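# Move four cartons flat onto the low platform by suction

## Task

Get every one of the four cartons lying flat on the low platform, with none resting on another and none sticking out past a platform edge, and each keeping the face that was up at the start still facing up. A carton that stays put only because the robot is holding it does not count. When finished, release suction and pull the tool away.

## Robot and tools

Robot: one arm with seven joints, from base to tool: waist, shoulder, upper arm roll, elbow, forearm roll, wrist pitch, wrist roll. Instead of fingers it carries a suction cup. The controlled point, called the cup point, is the middle of the cup rim when the cup is free. The cup opens along the cup point's own +z axis. About 4 cm back from the rim the tool gets wider, with its body and a wrist camera sticking out up to roughly 9 cm sideways, so leave room near walls and other cartons.

Frame: every position and orientation is in the scene frame. Its origin sits on the table surface straight under the arm base, +z is up, and +y is to the left when facing along +x. Positions are in metres. Orientations are quaternions written w first (qw, qx, qy, qz). The base may be slightly tilted, and the printed cup point position can be off a little, more so when the arm reaches far.

A command row is 8 numbers in this order: x, y, z, qw, qx, qy, qz, suction. The first seven are an absolute target pose for the cup point in the scene frame (end_effector_position and end_effector_quat_wxyz). The eighth, in [-1, 1], sets suction: above 0.01 turns it on, 0.01 or lower turns it off, and it keeps its last value until changed. Repeat the wanted quaternion in every row; do not copy the reported one, as it may have drifted.

Tools:
- execute_actions with argument actions, a list holding one item or none. An empty list just reports the current state. An item {"rows": [...], "steps": n} runs up to 15 control steps of 1/30 s each (default 15); each row is used for one step and the final row is reused if rows run out. An item {"steps": n} with no rows is a wait of up to 300 steps, counted from the previous result, so reply time is included. Optional pictures (true/false) controls whether camera images come back. A call is rejected, and nothing is sent, if any target lies more than 0.6 m from the last reported position along any axis of the cup point's frame.
- move with target (one 8-number row as above, an absolute pose) and optional speed in m/s, 0.002 to 0.5, default 0.25; turning is capped at twice that value in rad/s. It drives the cup point in a straight line toward the target over 0.5 to 10 s (cut off at 10 s). The suction value is applied at the start. The path ignores obstacles, and the real arm may lag, wander, or overshoot the speed, especially near full stretch. Faster contact and aiming deeper past a surface both mean harder impacts.
- wait with seconds (0 to 10): lets the simulation run with no new command.
- zoom_image with camera "cam_wrist" and region [x0, y0, x1, y1] in image pixels, top-left is (0, 0), at most 504 by 504: gives a closer look at part of the latest wrist image (616x616, fisheye).
- finished_scene with scene (an integer): ends the current scene permanently and reports whether the goal was met.

Motion limits: each step, the commanded pose is trimmed to at most 70 mm and 16 degrees from the measured pose, then damped inverse kinematics chases it, favouring position over orientation. So a distant target in execute_actions may need several calls; check the reported pose and send the remainder. The elbow never fully straightens. Joints accelerate and slow together.

Results: a state line with the cup point pose, joint positions and torques, suction_measured and part_present. With nothing pending, a Hand target line shows where the controller is heading. A move result adds a move: line: done (stopped near target), or off_target, moving, held, fault, plus which limits acted: paced means the pose was clipped, held means the clearance check blocked some steps (the arm may then jump ahead fast). A pose unreachable line or HELD marks steps where the clearance check changed or withheld the command; the mount under the base counts as arm.

Gripping: switch suction on and press the 36 mm rim squarely onto a smooth flat part of a carton, fully inside its edges and away from seams or holes. suction_measured near 0 means no seal; 0.83 or more means airtight. part_present turns 1 at 0.50 and back to 0 below 0.45. Under vacuum the cup shortens, so a held carton sits up to about 12 mm nearer the tool. Vacuum can lift a resting carton even with the tool still. To release, set the carton down on its support first, then switch suction off, and raise at least 15 mm. If the cup seals onto the table it pins the tool; turn suction off.

Avoid: knocking or placing anything off the table (fails the task), dropping or slamming cartons, hard pushes. If contact torque hits a joint load limit (51.3 N m for the first four joints, 32.3 N m for the last three), the arm freezes 10 s and the rest of the call is skipped. Holding loads heats motors: a MOTOR HOT warning appears from 60 °C, and at 75 °C the arm sags in an OVER-TEMPERATURE FAULT. Loose objects may occasionally get a small push from outside.

Each tool is called after ">>>" as a command line: name --argument value for each argument, lists and objects as JSON in quotes; but a table of rows of numbers goes row by row, as --pt "numbers of a row", without its own name.

## Session

>>> execute_actions --actions '[]'

Scene clock: 0.00 s of 9600.00 s.
end_effector_position=(+0.4492, -0.0176, +0.2240) suction_measured=0.00 part_present=0 end_effector_quat_wxyz=(+0.001, +0.016, +1.000, +0.002)
Joint positions: [-0.057  0.432 -0.001  1.658  0.002  1.051  3.09 ]
Joint velocities: [-0.    -0.     0.001  0.    -0.    -0.    -0.001]
Joint torques (N m, as the joint torque sensors report them, + toward a larger angle): no reading
Hand target: +0.449, -0.018, +0.224; +0.001, +0.016, +1.000, +0.002
camera_calibration (this result's frames):
cam_wrist: T_world_to_cam=[[-0.052985, -0.998146, 0.0299488, 0.0123437], [-0.900518, 0.0607212, 0.430559, 0.332929], [-0.431579, -0.0041563, -0.902065, 0.473331], [0, 0, 0, 1]] pos_world=[0.504743, -0.00592772, 0.28326]

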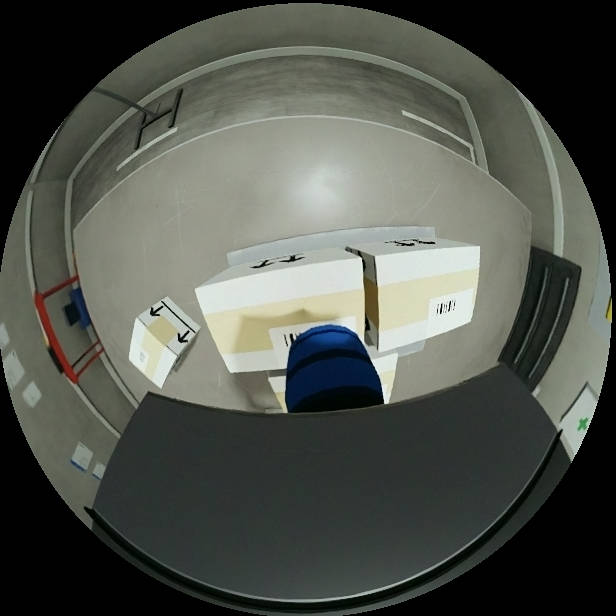

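>>> move --target '[0.30,0.0,0.42,0,0,1,0,0]'

>>> zoom_image --camera "cam_wrist" --region '[160,150,440,330]'

Scene clock: 6.13 s of 9600.00 s.
end_effector_position=(+0.3003, -0.0006, +0.4199) suction_measured=0.00 part_present=0 end_effector_quat_wxyz=(-0.000, +0.000, +1.000, -0.000)
Joint positions: [-0.1   -0.031 -0.03   1.597  0.004  1.578  3.051]
Joint velocities: [ 0.    -0.003 -0.003 -0.002  0.002  0.002 -0.001]
Joint torques (N m, as the joint torque sensors report them, + toward a larger angle): [-0.28 -7.18 -0.83 -8.14  0.13  0.04 -0.32]
Hand target: +0.300, -0.001, +0.420; +0.000, +0.000, +1.000, -0.000
Off the commanded pose: 0.001 m, 0 deg.
After step 90, 1.63 s passed at rest.
move: done
camera_calibration (this result's frames):
cam_wrist: T_world_to_cam=[[-0.0209075, -0.999189, 0.0344074, 0.00411634], [-0.900964, 0.0337482, 0.43258, 0.112703], [-0.43339, -0.0219557, -0.900939, 0.585836], [0, 0, 0, 1]] pos_world=[0.355523, 0.0131719, 0.478908]

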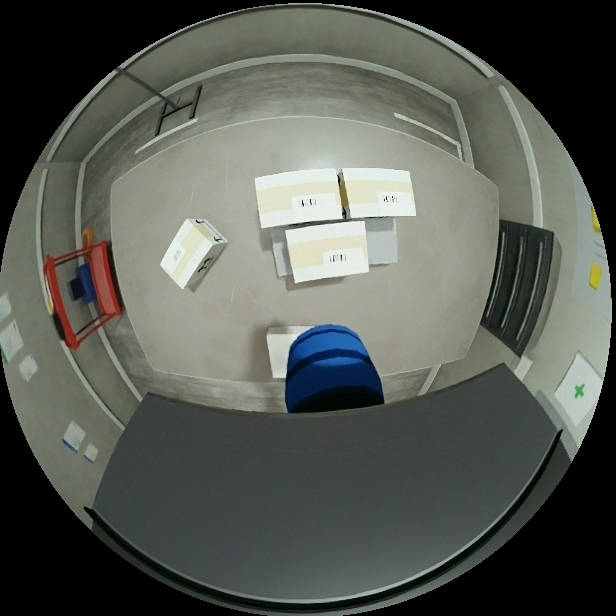

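Region (160, 150, 440, 330) of cam_wrist's 616x616 image, scaled by 1.800, with more detail than that image has; it fills the top 324 rows of this view, and the rest is white.

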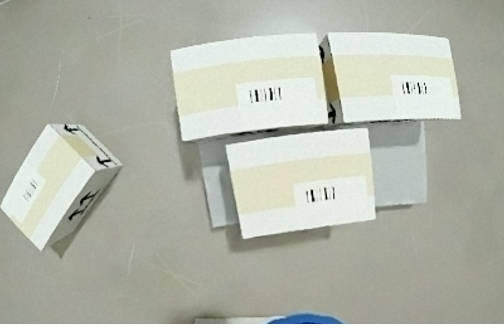

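>>> move --target '[0.3115,-0.044,0.18,0,-0.052,0.9986,0,0]'

Scene clock: 27.17 s of 9600.00 s.
end_effector_position=(+0.3113, -0.0437, +0.1803) suction_measured=0.00 part_present=0 end_effector_quat_wxyz=(+0.000, -0.053, +0.999, +0.000)
Joint positions: [-0.007  0.231  0.026  2.147 -0.004  0.766  3.308]
Joint velocities: [ 0.001  0.006 -0.     0.001  0.    -0.002  0.002]
Joint torques (N m, as the joint torque sensors report them, + toward a larger angle): [-0.15 -9.6  -0.57 -5.47  0.13 -0.08 -0.28]
Hand target: +0.311, -0.044, +0.180; -0.000, -0.053, +0.999, +0.000
Off the commanded pose: 0.000 m, 0 deg.
After step 90, 16.47 s passed at rest.
move: done
camera_calibration (this result's frames):
cam_wrist: T_world_to_cam=[[0.084882, -0.995848, 0.0328787, -0.0630552], [-0.899695, -0.0624224, 0.432032, 0.223224], [-0.428186, -0.0662525, -0.901259, 0.37031], [0, 0, 0, 1]] pos_world=[0.364748, -0.0243253, 0.239378]

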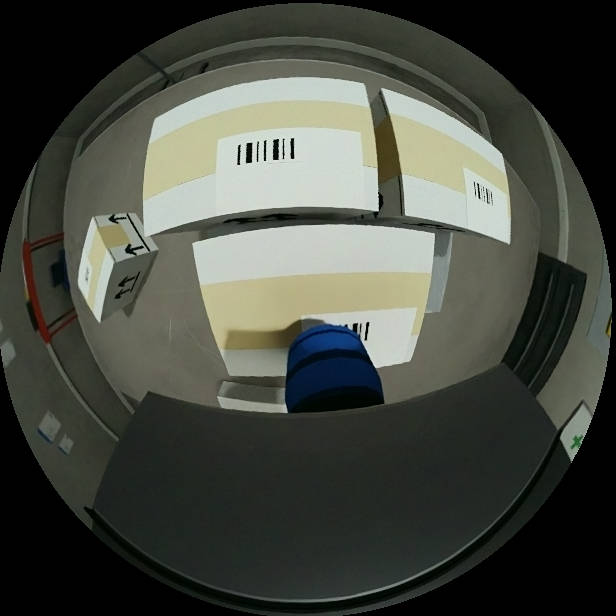

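>>> move --target '[0.311,-0.043,0.135,0,-0.052,0.9986,0,1]' --speed 0.035

>>> move --target '[0.311,-0.043,0.147,0,-0.052,0.9986,0,1]' --speed 0.05

>>> move --target '[0.306,-0.003,0.147,0,-0.052,0.9986,0,1]' --speed 0.07

Scene clock: 39.00 s of 9600.00 s.
end_effector_position=(+0.3110, -0.0429, +0.1355) suction_measured=0.95 part_present=1 end_effector_quat_wxyz=(+0.000, -0.052, +0.999, +0.000)
Joint positions: [-0.006  0.331  0.022  2.214 -0.006  0.597  3.306]
Joint velocities: [-0.    -0.001 -0.001  0.002  0.001 -0.002 -0.001]
Joint torques (N m, as the joint torque sensors report them, + toward a larger angle): [ -0.24 -10.81  -0.46  -4.99   0.13  -0.27  -0.32]
Hand target: +0.311, -0.043, +0.135; +0.000, -0.052, +0.999, +0.000
Off the commanded pose: 0.001 m, 0 deg.
After step 90, 7.27 s passed at rest.
move: done
camera_calibration (this result's frames):
cam_wrist: T_world_to_cam=[[0.0837745, -0.995928, 0.0333057, -0.0604367], [-0.899877, -0.061254, 0.431821, 0.242487], [-0.428023, -0.0661466, -0.901344, 0.329835], [0, 0, 0, 1]] pos_world=[0.364448, -0.0235199, 0.194596]

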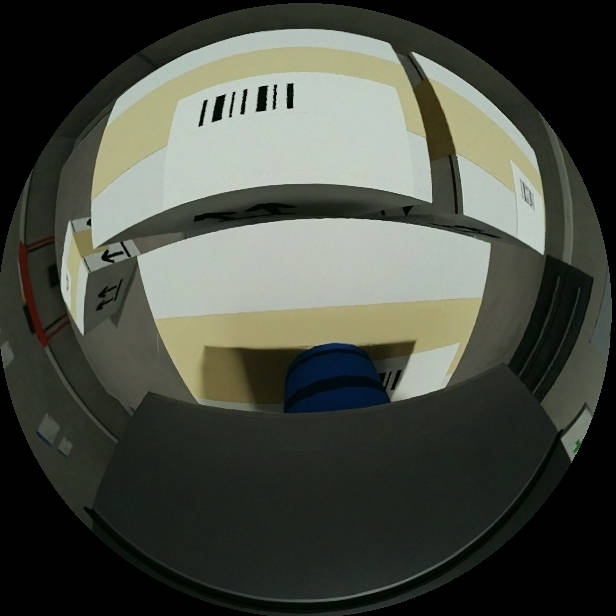

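Scene clock: 39.73 s of 9600.00 s.
end_effector_position=(+0.3109, -0.0430, +0.1468) suction_measured=0.95 part_present=1 end_effector_quat_wxyz=(-0.000, -0.052, +0.999, -0.000)
Joint positions: [-0.007  0.304  0.024  2.198 -0.005  0.641  3.305]
Joint velocities: [-0.    -0.003 -0.001 -0.002 -0.     0.003  0.   ]
Joint torques (N m, as the joint torque sensors report them, + toward a larger angle): [ -0.25 -11.66  -0.54  -5.41   0.21   0.03  -0.32]
Hand target: +0.311, -0.043, +0.147; -0.000, -0.052, +0.999, -0.000
Off the commanded pose: 0.000 m, 0 deg.
move: done
camera_calibration (this result's frames):
cam_wrist: T_world_to_cam=[[0.0836279, -0.995929, 0.0336383, -0.0609489], [-0.899501, -0.0609177, 0.432652, 0.237313], [-0.428841, -0.0664395, -0.900933, 0.34021], [0, 0, 0, 1]] pos_world=[0.364456, -0.0236408, 0.205883]

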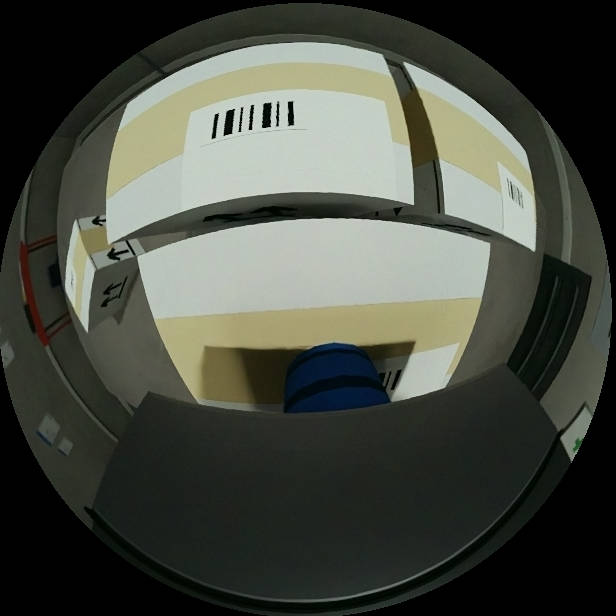

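Scene clock: 40.67 s of 9600.00 s.
end_effector_position=(+0.3059, -0.0033, +0.1470) suction_measured=0.95 part_present=1 end_effector_quat_wxyz=(-0.000, -0.052, +0.999, +0.000)
Joint positions: [-0.121  0.291  0.006  2.221  0.004  0.633  3.167]
Joint velocities: [-0.007 -0.    -0.004 -0.     0.002  0.    -0.006]
Joint torques (N m, as the joint torque sensors report them, + toward a larger angle): [ -0.24 -11.28  -0.62  -5.26   0.05  -0.12  -0.29]
Hand target: +0.306, -0.003, +0.147; +0.000, -0.052, +0.999, +0.000
Off the commanded pose: 0.000 m, 0 deg.
move: done
camera_calibration (this result's frames):
cam_wrist: T_world_to_cam=[[0.0828784, -0.995996, 0.0334994, -0.0207479], [-0.899674, -0.0603207, 0.432375, 0.235222], [-0.428624, -0.0659731, -0.901071, 0.340761], [0, 0, 0, 1]] pos_world=[0.359401, 0.016005, 0.206041]

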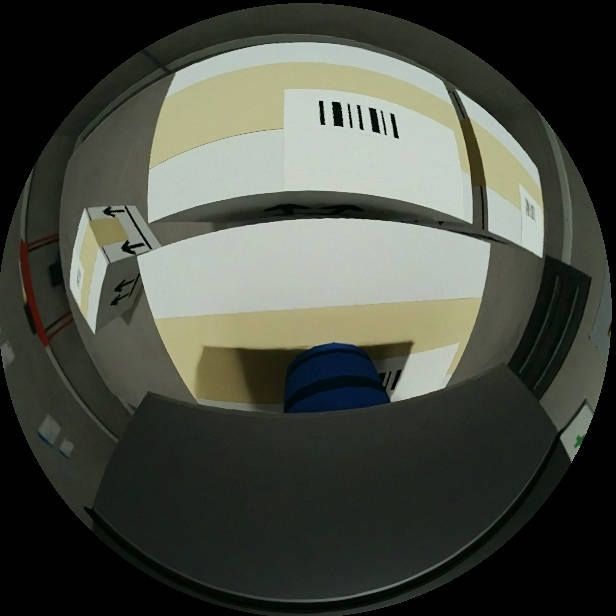

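>>> move --target '[0.306,-0.003,0.134,0,-0.052,0.9986,0,1]' --speed 0.02

>>> execute_actions --actions '[{"rows":[[0.306,-0.003,0.135,0,-0.052,0.9986,0,0],[0.306,-0.003,0.136,0,-0.052,0.9986,0,0],[0.306,-0.003,0.138,0,-0.052,0.9986,0,0],[0.306,-0.003,0.140,0,-0.052,0.9986,0,0]],"steps":10}]' --pictures false

>>> move --target '[0.306,-0.003,0.19,0,-0.052,0.9986,0,0]' --speed 0.1

>>> move --target '[0.318,0.285,0.17,0,-0.337,0.9415,0,0]'

Scene clock: 50.20 s of 9600.00 s.
end_effector_position=(+0.3060, -0.0030, +0.1354) suction_measured=0.95 part_present=1 end_effector_quat_wxyz=(+0.001, -0.052, +0.999, +0.000)
Joint positions: [-0.121  0.318  0.005  2.238  0.004  0.586  3.166]
Joint velocities: [-0.    -0.002 -0.001  0.003  0.001 -0.004  0.001]
Joint torques (N m, as the joint torque sensors report them, + toward a larger angle): [-0.36 -8.55 -0.6  -5.15  0.19 -1.17 -0.23]
Hand target: +0.306, -0.003, +0.134; -0.000, -0.052, +0.999, +0.000
Off the commanded pose: 0.001 m, 0 deg.
After step 90, 5.67 s passed at rest.
move: done
camera_calibration (this result's frames):
cam_wrist: T_world_to_cam=[[0.0836003, -0.995937, 0.0334596, -0.0202114], [-0.900331, -0.0610986, 0.430895, 0.240749], [-0.427101, -0.0661477, -0.901781, 0.329991], [0, 0, 0, 1]] pos_world=[0.359383, 0.0164082, 0.194519]

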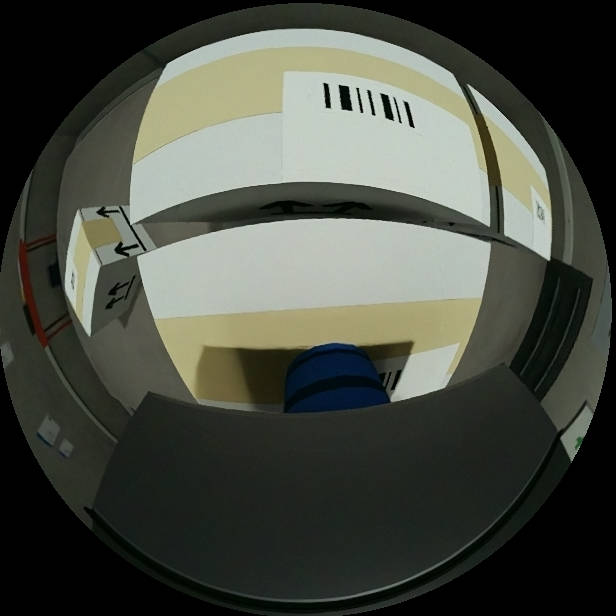

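Scene clock: 50.53 s of 9600.00 s.
end_effector_position=(+0.3066, -0.0029, +0.1407) suction_measured=0.00 part_present=0 end_effector_quat_wxyz=(+0.001, -0.052, +0.999, +0.000)
Joint positions: [-0.122  0.306  0.006  2.23   0.004  0.606  3.166]
Joint velocities: [ 0.001 -0.01   0.    -0.005  0.     0.012 -0.   ]
Joint torques (N m, as the joint torque sensors report them, + toward a larger angle): [-0.19 -7.81 -0.56 -3.58  0.18 -0.43 -0.24]
Hand target: +0.306, -0.003, +0.140; +0.000, -0.052, +0.999, -0.000
Off the commanded pose: 0.001 m, 0 deg.
Steps of this call (steps 1 to 10: all 10 steps of this action). Readings (end_effector_position | what the end effector reports):
1: (+0.3060, -0.0030, +0.1355) | suction_measured=0.83 part_present=1
2: (+0.3062, -0.0030, +0.1357) | suction_measured=0.51 part_present=1
4: (+0.3066, -0.0029, +0.1372) | suction_measured=0.09 part_present=0
8: (+0.3066, -0.0030, +0.1404) | suction_measured=0.00 part_present=0
10: the state above

Scene clock: 51.67 s of 9600.00 s.
end_effector_position=(+0.3060, -0.0031, +0.1898) suction_measured=0.00 part_present=0 end_effector_quat_wxyz=(-0.000, -0.052, +0.999, -0.000)
Joint positions: [-0.125  0.197  0.008  2.152  0.004  0.795  3.166]
Joint velocities: [-0.    -0.003 -0.    -0.001 -0.001  0.003 -0.   ]
Joint torques (N m, as the joint torque sensors report them, + toward a larger angle): [-0.27 -9.12 -0.62 -5.44  0.21 -0.15 -0.22]
Hand target: +0.306, -0.003, +0.190; +0.000, -0.052, +0.999, -0.000
Off the commanded pose: 0.000 m, 0 deg.
move: done
camera_calibration (this result's frames):
cam_wrist: T_world_to_cam=[[0.0835202, -0.995928, 0.0339465, -0.0222472], [-0.899481, -0.0606824, 0.432726, 0.216701], [-0.428904, -0.0666756, -0.900886, 0.37945], [0, 0, 0, 1]] pos_world=[0.359524, 0.0162933, 0.248824]

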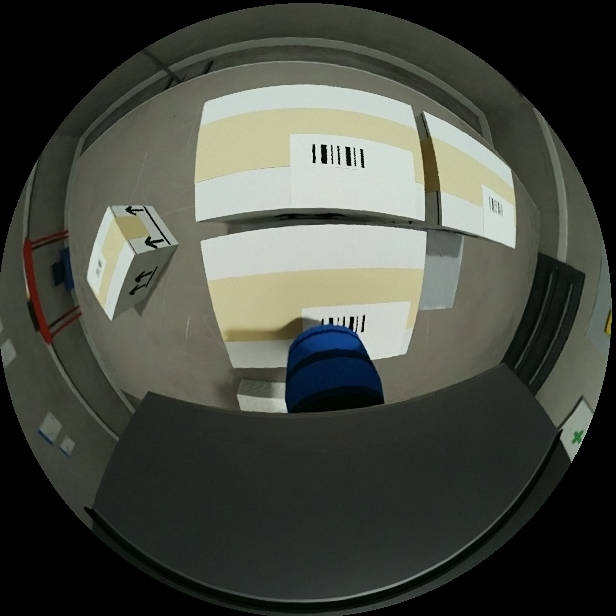

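Scene clock: 53.37 s of 9600.00 s.
end_effector_position=(+0.3175, +0.2850, +0.1702) suction_measured=0.00 part_present=0 end_effector_quat_wxyz=(+0.001, -0.337, +0.942, +0.000)
Joint positions: [-0.655  0.476 -0.247  1.808  0.148  0.879  2.898]
Joint velocities: [-0.005  0.007 -0.001 -0.004  0.001  0.002 -0.001]
Joint torques (N m, as the joint torque sensors report them, + toward a larger angle): [ -0.3  -14.94  -1.13  -5.87   0.14   0.13  -0.15]
Hand target: +0.317, +0.285, +0.170; +0.000, -0.337, +0.942, +0.000
Off the commanded pose: 0.001 m, 0 deg.
move: done
camera_calibration (this result's frames):
cam_wrist: T_world_to_cam=[[0.617889, -0.785567, 0.0331188, 0.034901], [-0.717952, -0.546531, 0.431102, 0.334067], [-0.320559, -0.290151, -0.901695, 0.415395], [0, 0, 0, 1]] pos_world=[0.351438, 0.330522, 0.229387]

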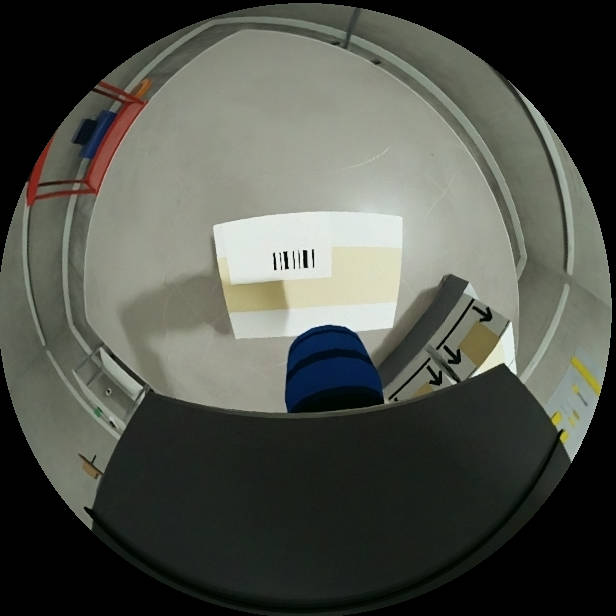

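>>> move --target '[0.327,0.298,0.115,0,-0.337,0.9415,0,1]' --speed 0.1

>>> move --target '[0.327,0.298,0.089,0,-0.337,0.9415,0,1]' --speed 0.03

>>> move --target '[0.327,0.29,0.262,0,-0.337,0.9415,0,1]' --speed 0.15

Scene clock: 67.73 s of 9600.00 s.
end_effector_position=(+0.3270, +0.2981, +0.1153) suction_measured=0.00 part_present=0 end_effector_quat_wxyz=(+0.000, -0.337, +0.942, +0.000)
Joint positions: [-0.682  0.597 -0.225  1.816  0.186  0.753  2.863]
Joint velocities: [-0.001  0.005 -0.002 -0.001  0.001 -0.002 -0.002]
Joint torques (N m, as the joint torque sensors report them, + toward a larger angle): [  0.09 -15.82  -1.58  -5.24   0.22  -0.1   -0.34]
Hand target: +0.327, +0.298, +0.115; -0.000, -0.337, +0.941, +0.000
Off the commanded pose: 0.000 m, 0 deg.
After step 90, 10.40 s passed at rest.
move: done
camera_calibration (this result's frames):
cam_wrist: T_world_to_cam=[[0.618384, -0.785172, 0.0332597, 0.040845], [-0.717328, -0.546653, 0.431985, 0.371446], [-0.321001, -0.290991, -0.901267, 0.373016], [0, 0, 0, 1]] pos_world=[0.360929, 0.343667, 0.174369]

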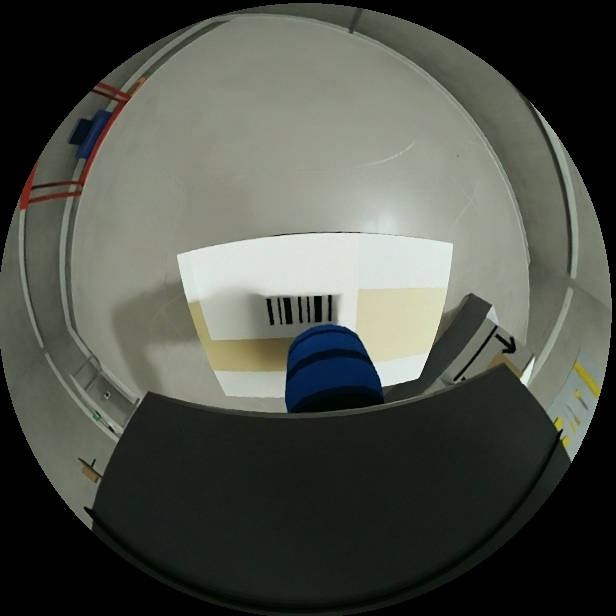

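Scene clock: 68.87 s of 9600.00 s.
end_effector_position=(+0.3270, +0.2980, +0.0892) suction_measured=0.95 part_present=1 end_effector_quat_wxyz=(+0.000, -0.337, +0.942, +0.000)
Joint positions: [-0.692  0.645 -0.211  1.838  0.203  0.684  2.848]
Joint velocities: [-0.001  0.003  0.     0.     0.001 -0.003 -0.001]
Joint torques (N m, as the joint torque sensors report them, + toward a larger angle): [ -0.22 -18.39  -1.56  -5.77   0.05   0.01  -0.19]
Hand target: +0.327, +0.298, +0.089; -0.000, -0.337, +0.941, +0.000
Off the commanded pose: 0.000 m, 0 deg.
move: done
camera_calibration (this result's frames):
cam_wrist: T_world_to_cam=[[0.618404, -0.785149, 0.0334297, 0.0416296], [-0.717276, -0.546544, 0.432209, 0.382671], [-0.321078, -0.291258, -0.901154, 0.349593], [0, 0, 0, 1]] pos_world=[0.360983, 0.343653, 0.148252]

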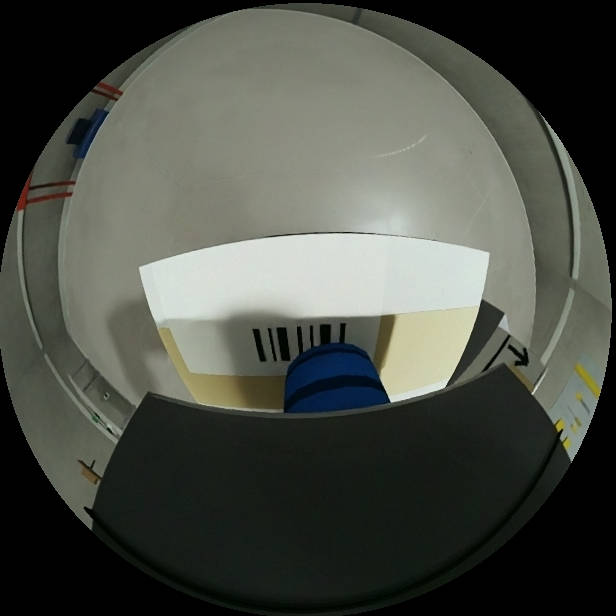

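Scene clock: 70.47 s of 9600.00 s.
end_effector_position=(+0.3273, +0.2899, +0.2618) suction_measured=0.95 part_present=1 end_effector_quat_wxyz=(+0.000, -0.337, +0.942, -0.000)
Joint positions: [-0.641  0.382 -0.257  1.617  0.106  1.161  2.945]
Joint velocities: [-0.    -0.002  0.001 -0.001  0.001  0.002  0.   ]
Joint torques (N m, as the joint torque sensors report them, + toward a larger angle): [ -0.11 -16.2   -1.61  -8.4    0.17   0.08  -0.34]
Hand target: +0.327, +0.290, +0.262; +0.000, -0.337, +0.942, -0.000
Off the commanded pose: 0.000 m, 0 deg.
move: done
camera_calibration (this result's frames):
cam_wrist: T_world_to_cam=[[0.618148, -0.785305, 0.0344994, 0.0291621], [-0.717661, -0.545907, 0.432375, 0.303765], [-0.320713, -0.292031, -0.901034, 0.502972], [0, 0, 0, 1]] pos_world=[0.361283, 0.335612, 0.320848]

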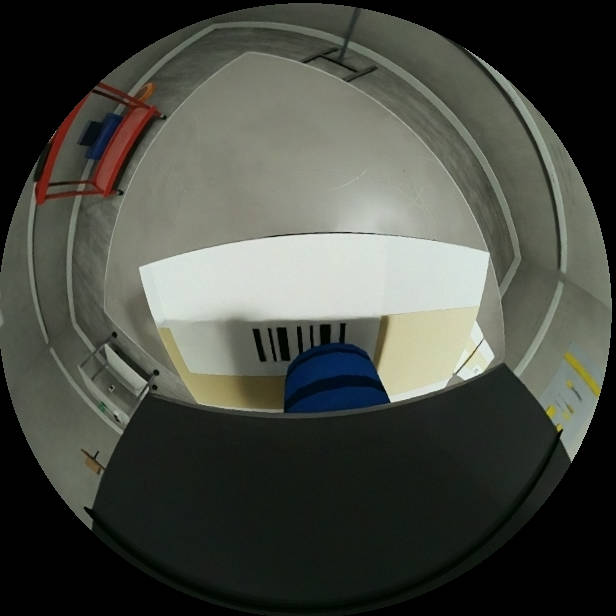

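>>> move --target '[0.329,-0.160,0.258,0,-0.052,0.9986,0,1]' --speed 0.22

>>> move --target '[0.329,-0.160,0.15,0,-0.052,0.9986,0,1]' --speed 0.05

Scene clock: 81.87 s of 9600.00 s.
end_effector_position=(+0.3301, -0.1598, +0.2582) suction_measured=0.95 part_present=1 end_effector_quat_wxyz=(-0.000, -0.052, +0.999, -0.000)
Joint positions: [ 0.165  0.216  0.207  1.859 -0.043  1.072  3.674]
Joint velocities: [ 0.006  0.007  0.004 -0.002 -0.003  0.001  0.004]
Joint torques (N m, as the joint torque sensors report them, + toward a larger angle): [ -0.32 -11.93   0.08  -8.35   0.18  -0.13  -0.35]
Hand target: +0.330, -0.160, +0.258; -0.001, -0.052, +0.999, -0.000
Off the commanded pose: 0.001 m, 0 deg.
After step 90, 5.90 s passed at rest.
move: done
camera_calibration (this result's frames):
cam_wrist: T_world_to_cam=[[0.0845779, -0.99582, 0.0344906, -0.183126], [-0.899292, -0.0613818, 0.433019, 0.199002], [-0.429092, -0.067641, -0.900724, 0.440805], [0, 0, 0, 1]] pos_world=[0.383595, -0.140329, 0.317188]

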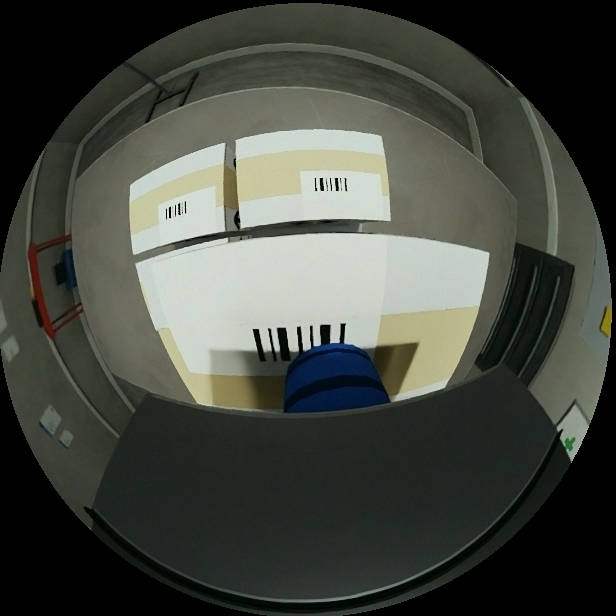

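Scene clock: 84.37 s of 9600.00 s.
end_effector_position=(+0.3290, -0.1598, +0.1502) suction_measured=0.95 part_present=1 end_effector_quat_wxyz=(+0.000, -0.052, +0.999, +0.000)
Joint positions: [ 0.2    0.39   0.181  2.044 -0.098  0.716  3.728]
Joint velocities: [ 0.001  0.004  0.001  0.001 -0.002 -0.002  0.001]
Joint torques (N m, as the joint torque sensors report them, + toward a larger angle): [ -0.25 -13.72   0.16  -6.12   0.18  -0.29  -0.25]
Hand target: +0.329, -0.160, +0.150; +0.000, -0.052, +0.999, +0.000
Off the commanded pose: 0.000 m, 0 deg.
move: done
camera_calibration (this result's frames):
cam_wrist: T_world_to_cam=[[0.0840853, -0.995905, 0.0332213, -0.178947], [-0.899781, -0.0615596, 0.431977, 0.245042], [-0.428163, -0.0662148, -0.901272, 0.343086], [0, 0, 0, 1]] pos_world=[0.382428, -0.140412, 0.209306]

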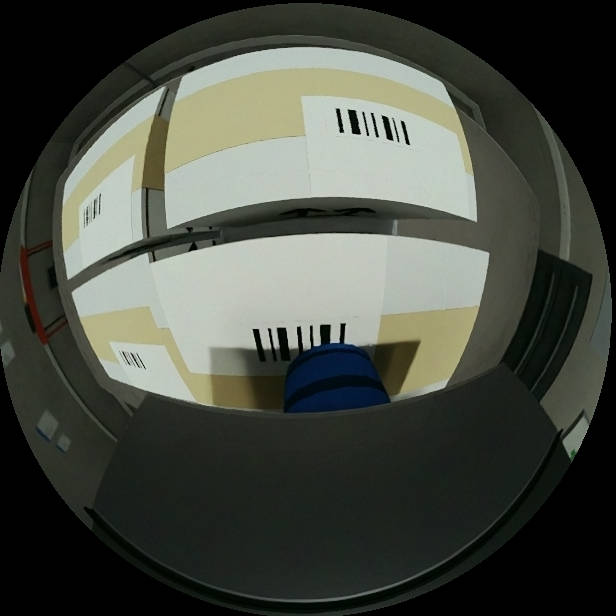

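>>> move --target '[0.329,-0.160,0.134,0,-0.052,0.9986,0,1]' --speed 0.02

>>> execute_actions --actions '[{"rows":[[0.329,-0.160,0.135,0,-0.052,0.9986,0,0],[0.329,-0.160,0.136,0,-0.052,0.9986,0,0],[0.329,-0.160,0.138,0,-0.052,0.9986,0,0],[0.329,-0.160,0.140,0,-0.052,0.9986,0,0]],"steps":10}]' --pictures false

>>> move --target '[0.329,-0.160,0.19,0,-0.052,0.9986,0,0]' --speed 0.1

>>> move --target '[0.20,-0.29,0.33,0,0,1,0,0]'

>>> zoom_image --camera "cam_wrist" --region '[100,90,360,330]'

Scene clock: 91.57 s of 9600.00 s.
end_effector_position=(+0.3290, -0.1599, +0.1355) suction_measured=0.95 part_present=1 end_effector_quat_wxyz=(+0.001, -0.052, +0.999, -0.000)
Joint positions: [ 0.208  0.42   0.174  2.063 -0.108  0.666  3.737]
Joint velocities: [ 0.001 -0.002 -0.001  0.002 -0.001 -0.004  0.002]
Joint torques (N m, as the joint torque sensors report them, + toward a larger angle): [ -0.27 -11.2   -0.23  -5.61   0.04  -1.07  -0.26]
Hand target: +0.329, -0.160, +0.134; +0.000, -0.052, +0.999, +0.000
Off the commanded pose: 0.001 m, 0 deg.
After step 90, 3.17 s passed at rest.
move: done
camera_calibration (this result's frames):
cam_wrist: T_world_to_cam=[[0.083538, -0.995933, 0.0337472, -0.178503], [-0.900357, -0.0609212, 0.430867, 0.251905], [-0.427059, -0.0663783, -0.901784, 0.329473], [0, 0, 0, 1]] pos_world=[0.382421, -0.140561, 0.1946]

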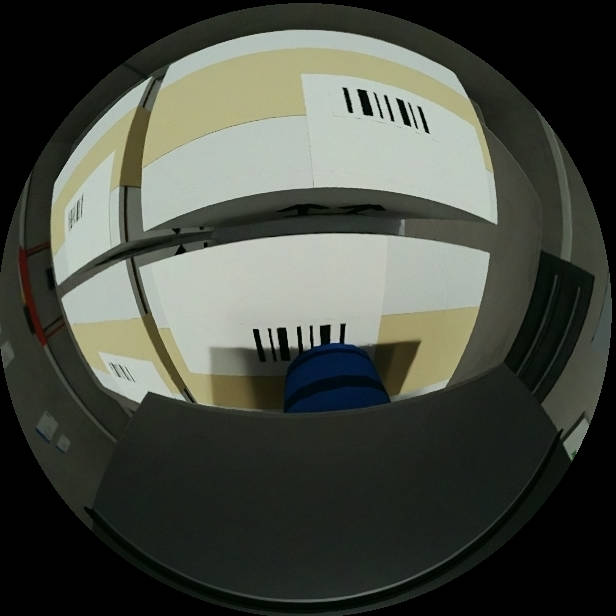

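Scene clock: 91.90 s of 9600.00 s.
end_effector_position=(+0.3298, -0.1602, +0.1411) suction_measured=0.00 part_present=0 end_effector_quat_wxyz=(+0.002, -0.052, +0.999, -0.000)
Joint positions: [ 0.205  0.409  0.177  2.055 -0.104  0.684  3.734]
Joint velocities: [-0.003 -0.009  0.    -0.004  0.     0.01  -0.002]
Joint torques (N m, as the joint torque sensors report them, + toward a larger angle): [ 0.02 -9.74  0.05 -3.88  0.25 -0.41 -0.25]
Hand target: +0.329, -0.160, +0.140; -0.000, -0.052, +0.999, -0.000
Off the commanded pose: 0.001 m, 0 deg.
Steps of this call (steps 1 to 10: all 10 steps of this action). Readings (end_effector_position | what the end effector reports):
1: (+0.3291, -0.1599, +0.1356) | suction_measured=0.83 part_present=1
2: (+0.3292, -0.1600, +0.1358) | suction_measured=0.51 part_present=1
4: (+0.3297, -0.1600, +0.1373) | suction_measured=0.10 part_present=0
8: (+0.3297, -0.1602, +0.1407) | suction_measured=0.00 part_present=0
10: the state above

Scene clock: 93.00 s of 9600.00 s.
end_effector_position=(+0.3290, -0.1601, +0.1898) suction_measured=0.00 part_present=0 end_effector_quat_wxyz=(-0.000, -0.052, +0.999, -0.000)
Joint positions: [ 0.185  0.316  0.196  1.986 -0.074  0.847  3.705]
Joint velocities: [-0.002 -0.005 -0.001 -0.001 -0.001  0.002 -0.   ]
Joint torques (N m, as the joint torque sensors report them, + toward a larger angle): [ -0.44 -11.32  -0.07  -5.93   0.12  -0.07  -0.28]
Hand target: +0.329, -0.160, +0.190; -0.000, -0.052, +0.999, -0.000
Off the commanded pose: 0.000 m, 0 deg.
move: done
camera_calibration (this result's frames):
cam_wrist: T_world_to_cam=[[0.0834339, -0.995943, 0.0336955, -0.180462], [-0.899451, -0.0607082, 0.432784, 0.227799], [-0.428983, -0.0664164, -0.900868, 0.378864], [0, 0, 0, 1]] pos_world=[0.382476, -0.140738, 0.248799]

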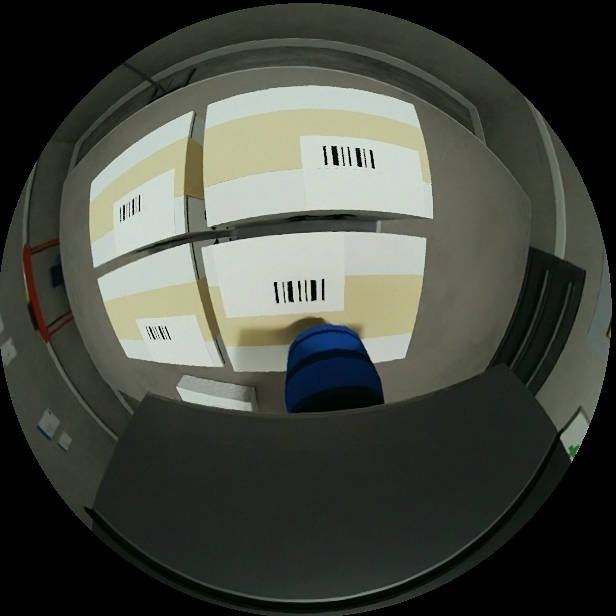

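Scene clock: 94.43 s of 9600.00 s.
end_effector_position=(+0.2005, -0.2903, +0.3300) suction_measured=0.00 part_present=0 end_effector_quat_wxyz=(-0.000, +0.000, +1.000, -0.000)
Joint positions: [ 0.494  0.114  0.401  1.74  -0.041  1.295  4.085]
Joint velocities: [ 0.003  0.001  0.004 -0.003 -0.001  0.002  0.002]
Joint torques (N m, as the joint torque sensors report them, + toward a larger angle): [-0.23 -8.74 -0.34 -7.64  0.18 -0.05 -0.23]
Hand target: +0.200, -0.290, +0.330; -0.000, +0.000, +1.000, -0.000
Off the commanded pose: 0.001 m, 0 deg.
move: done
camera_calibration (this result's frames):
cam_wrist: T_world_to_cam=[[-0.0202167, -0.999222, 0.033851, -0.284377], [-0.900812, 0.0328932, 0.432962, 0.0710788], [-0.433739, -0.0217403, -0.900776, 0.455305], [0, 0, 0, 1]] pos_world=[0.255763, -0.276596, 0.38898]

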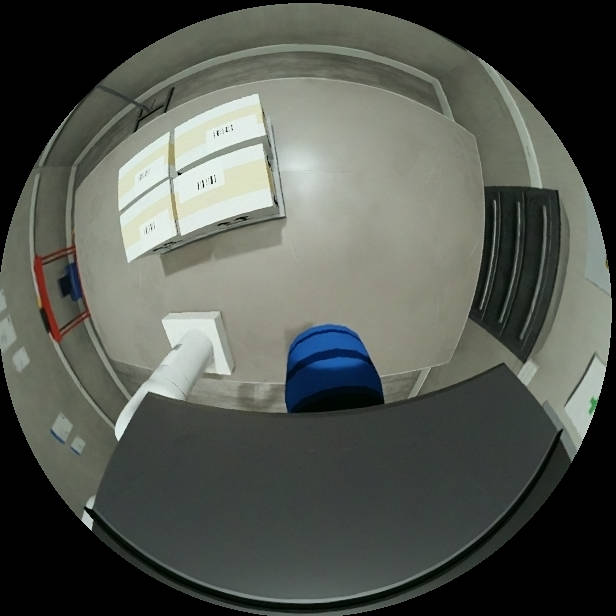

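Region (100, 90, 360, 330) of cam_wrist's 616x616 image, scaled by 1.938, with more detail than that image has; it fills the top 465 rows of this view, and the rest is white.

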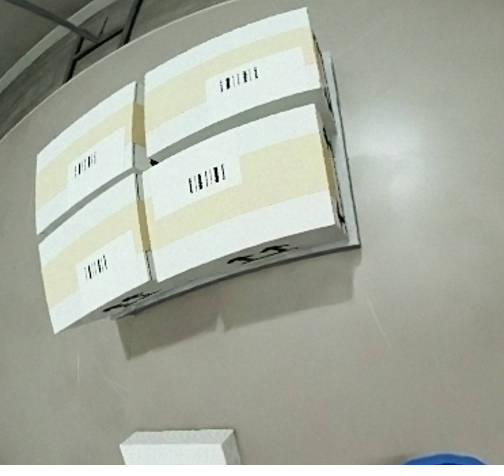

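>>> finished_scene --scene 2

The scene is finished: the task was done.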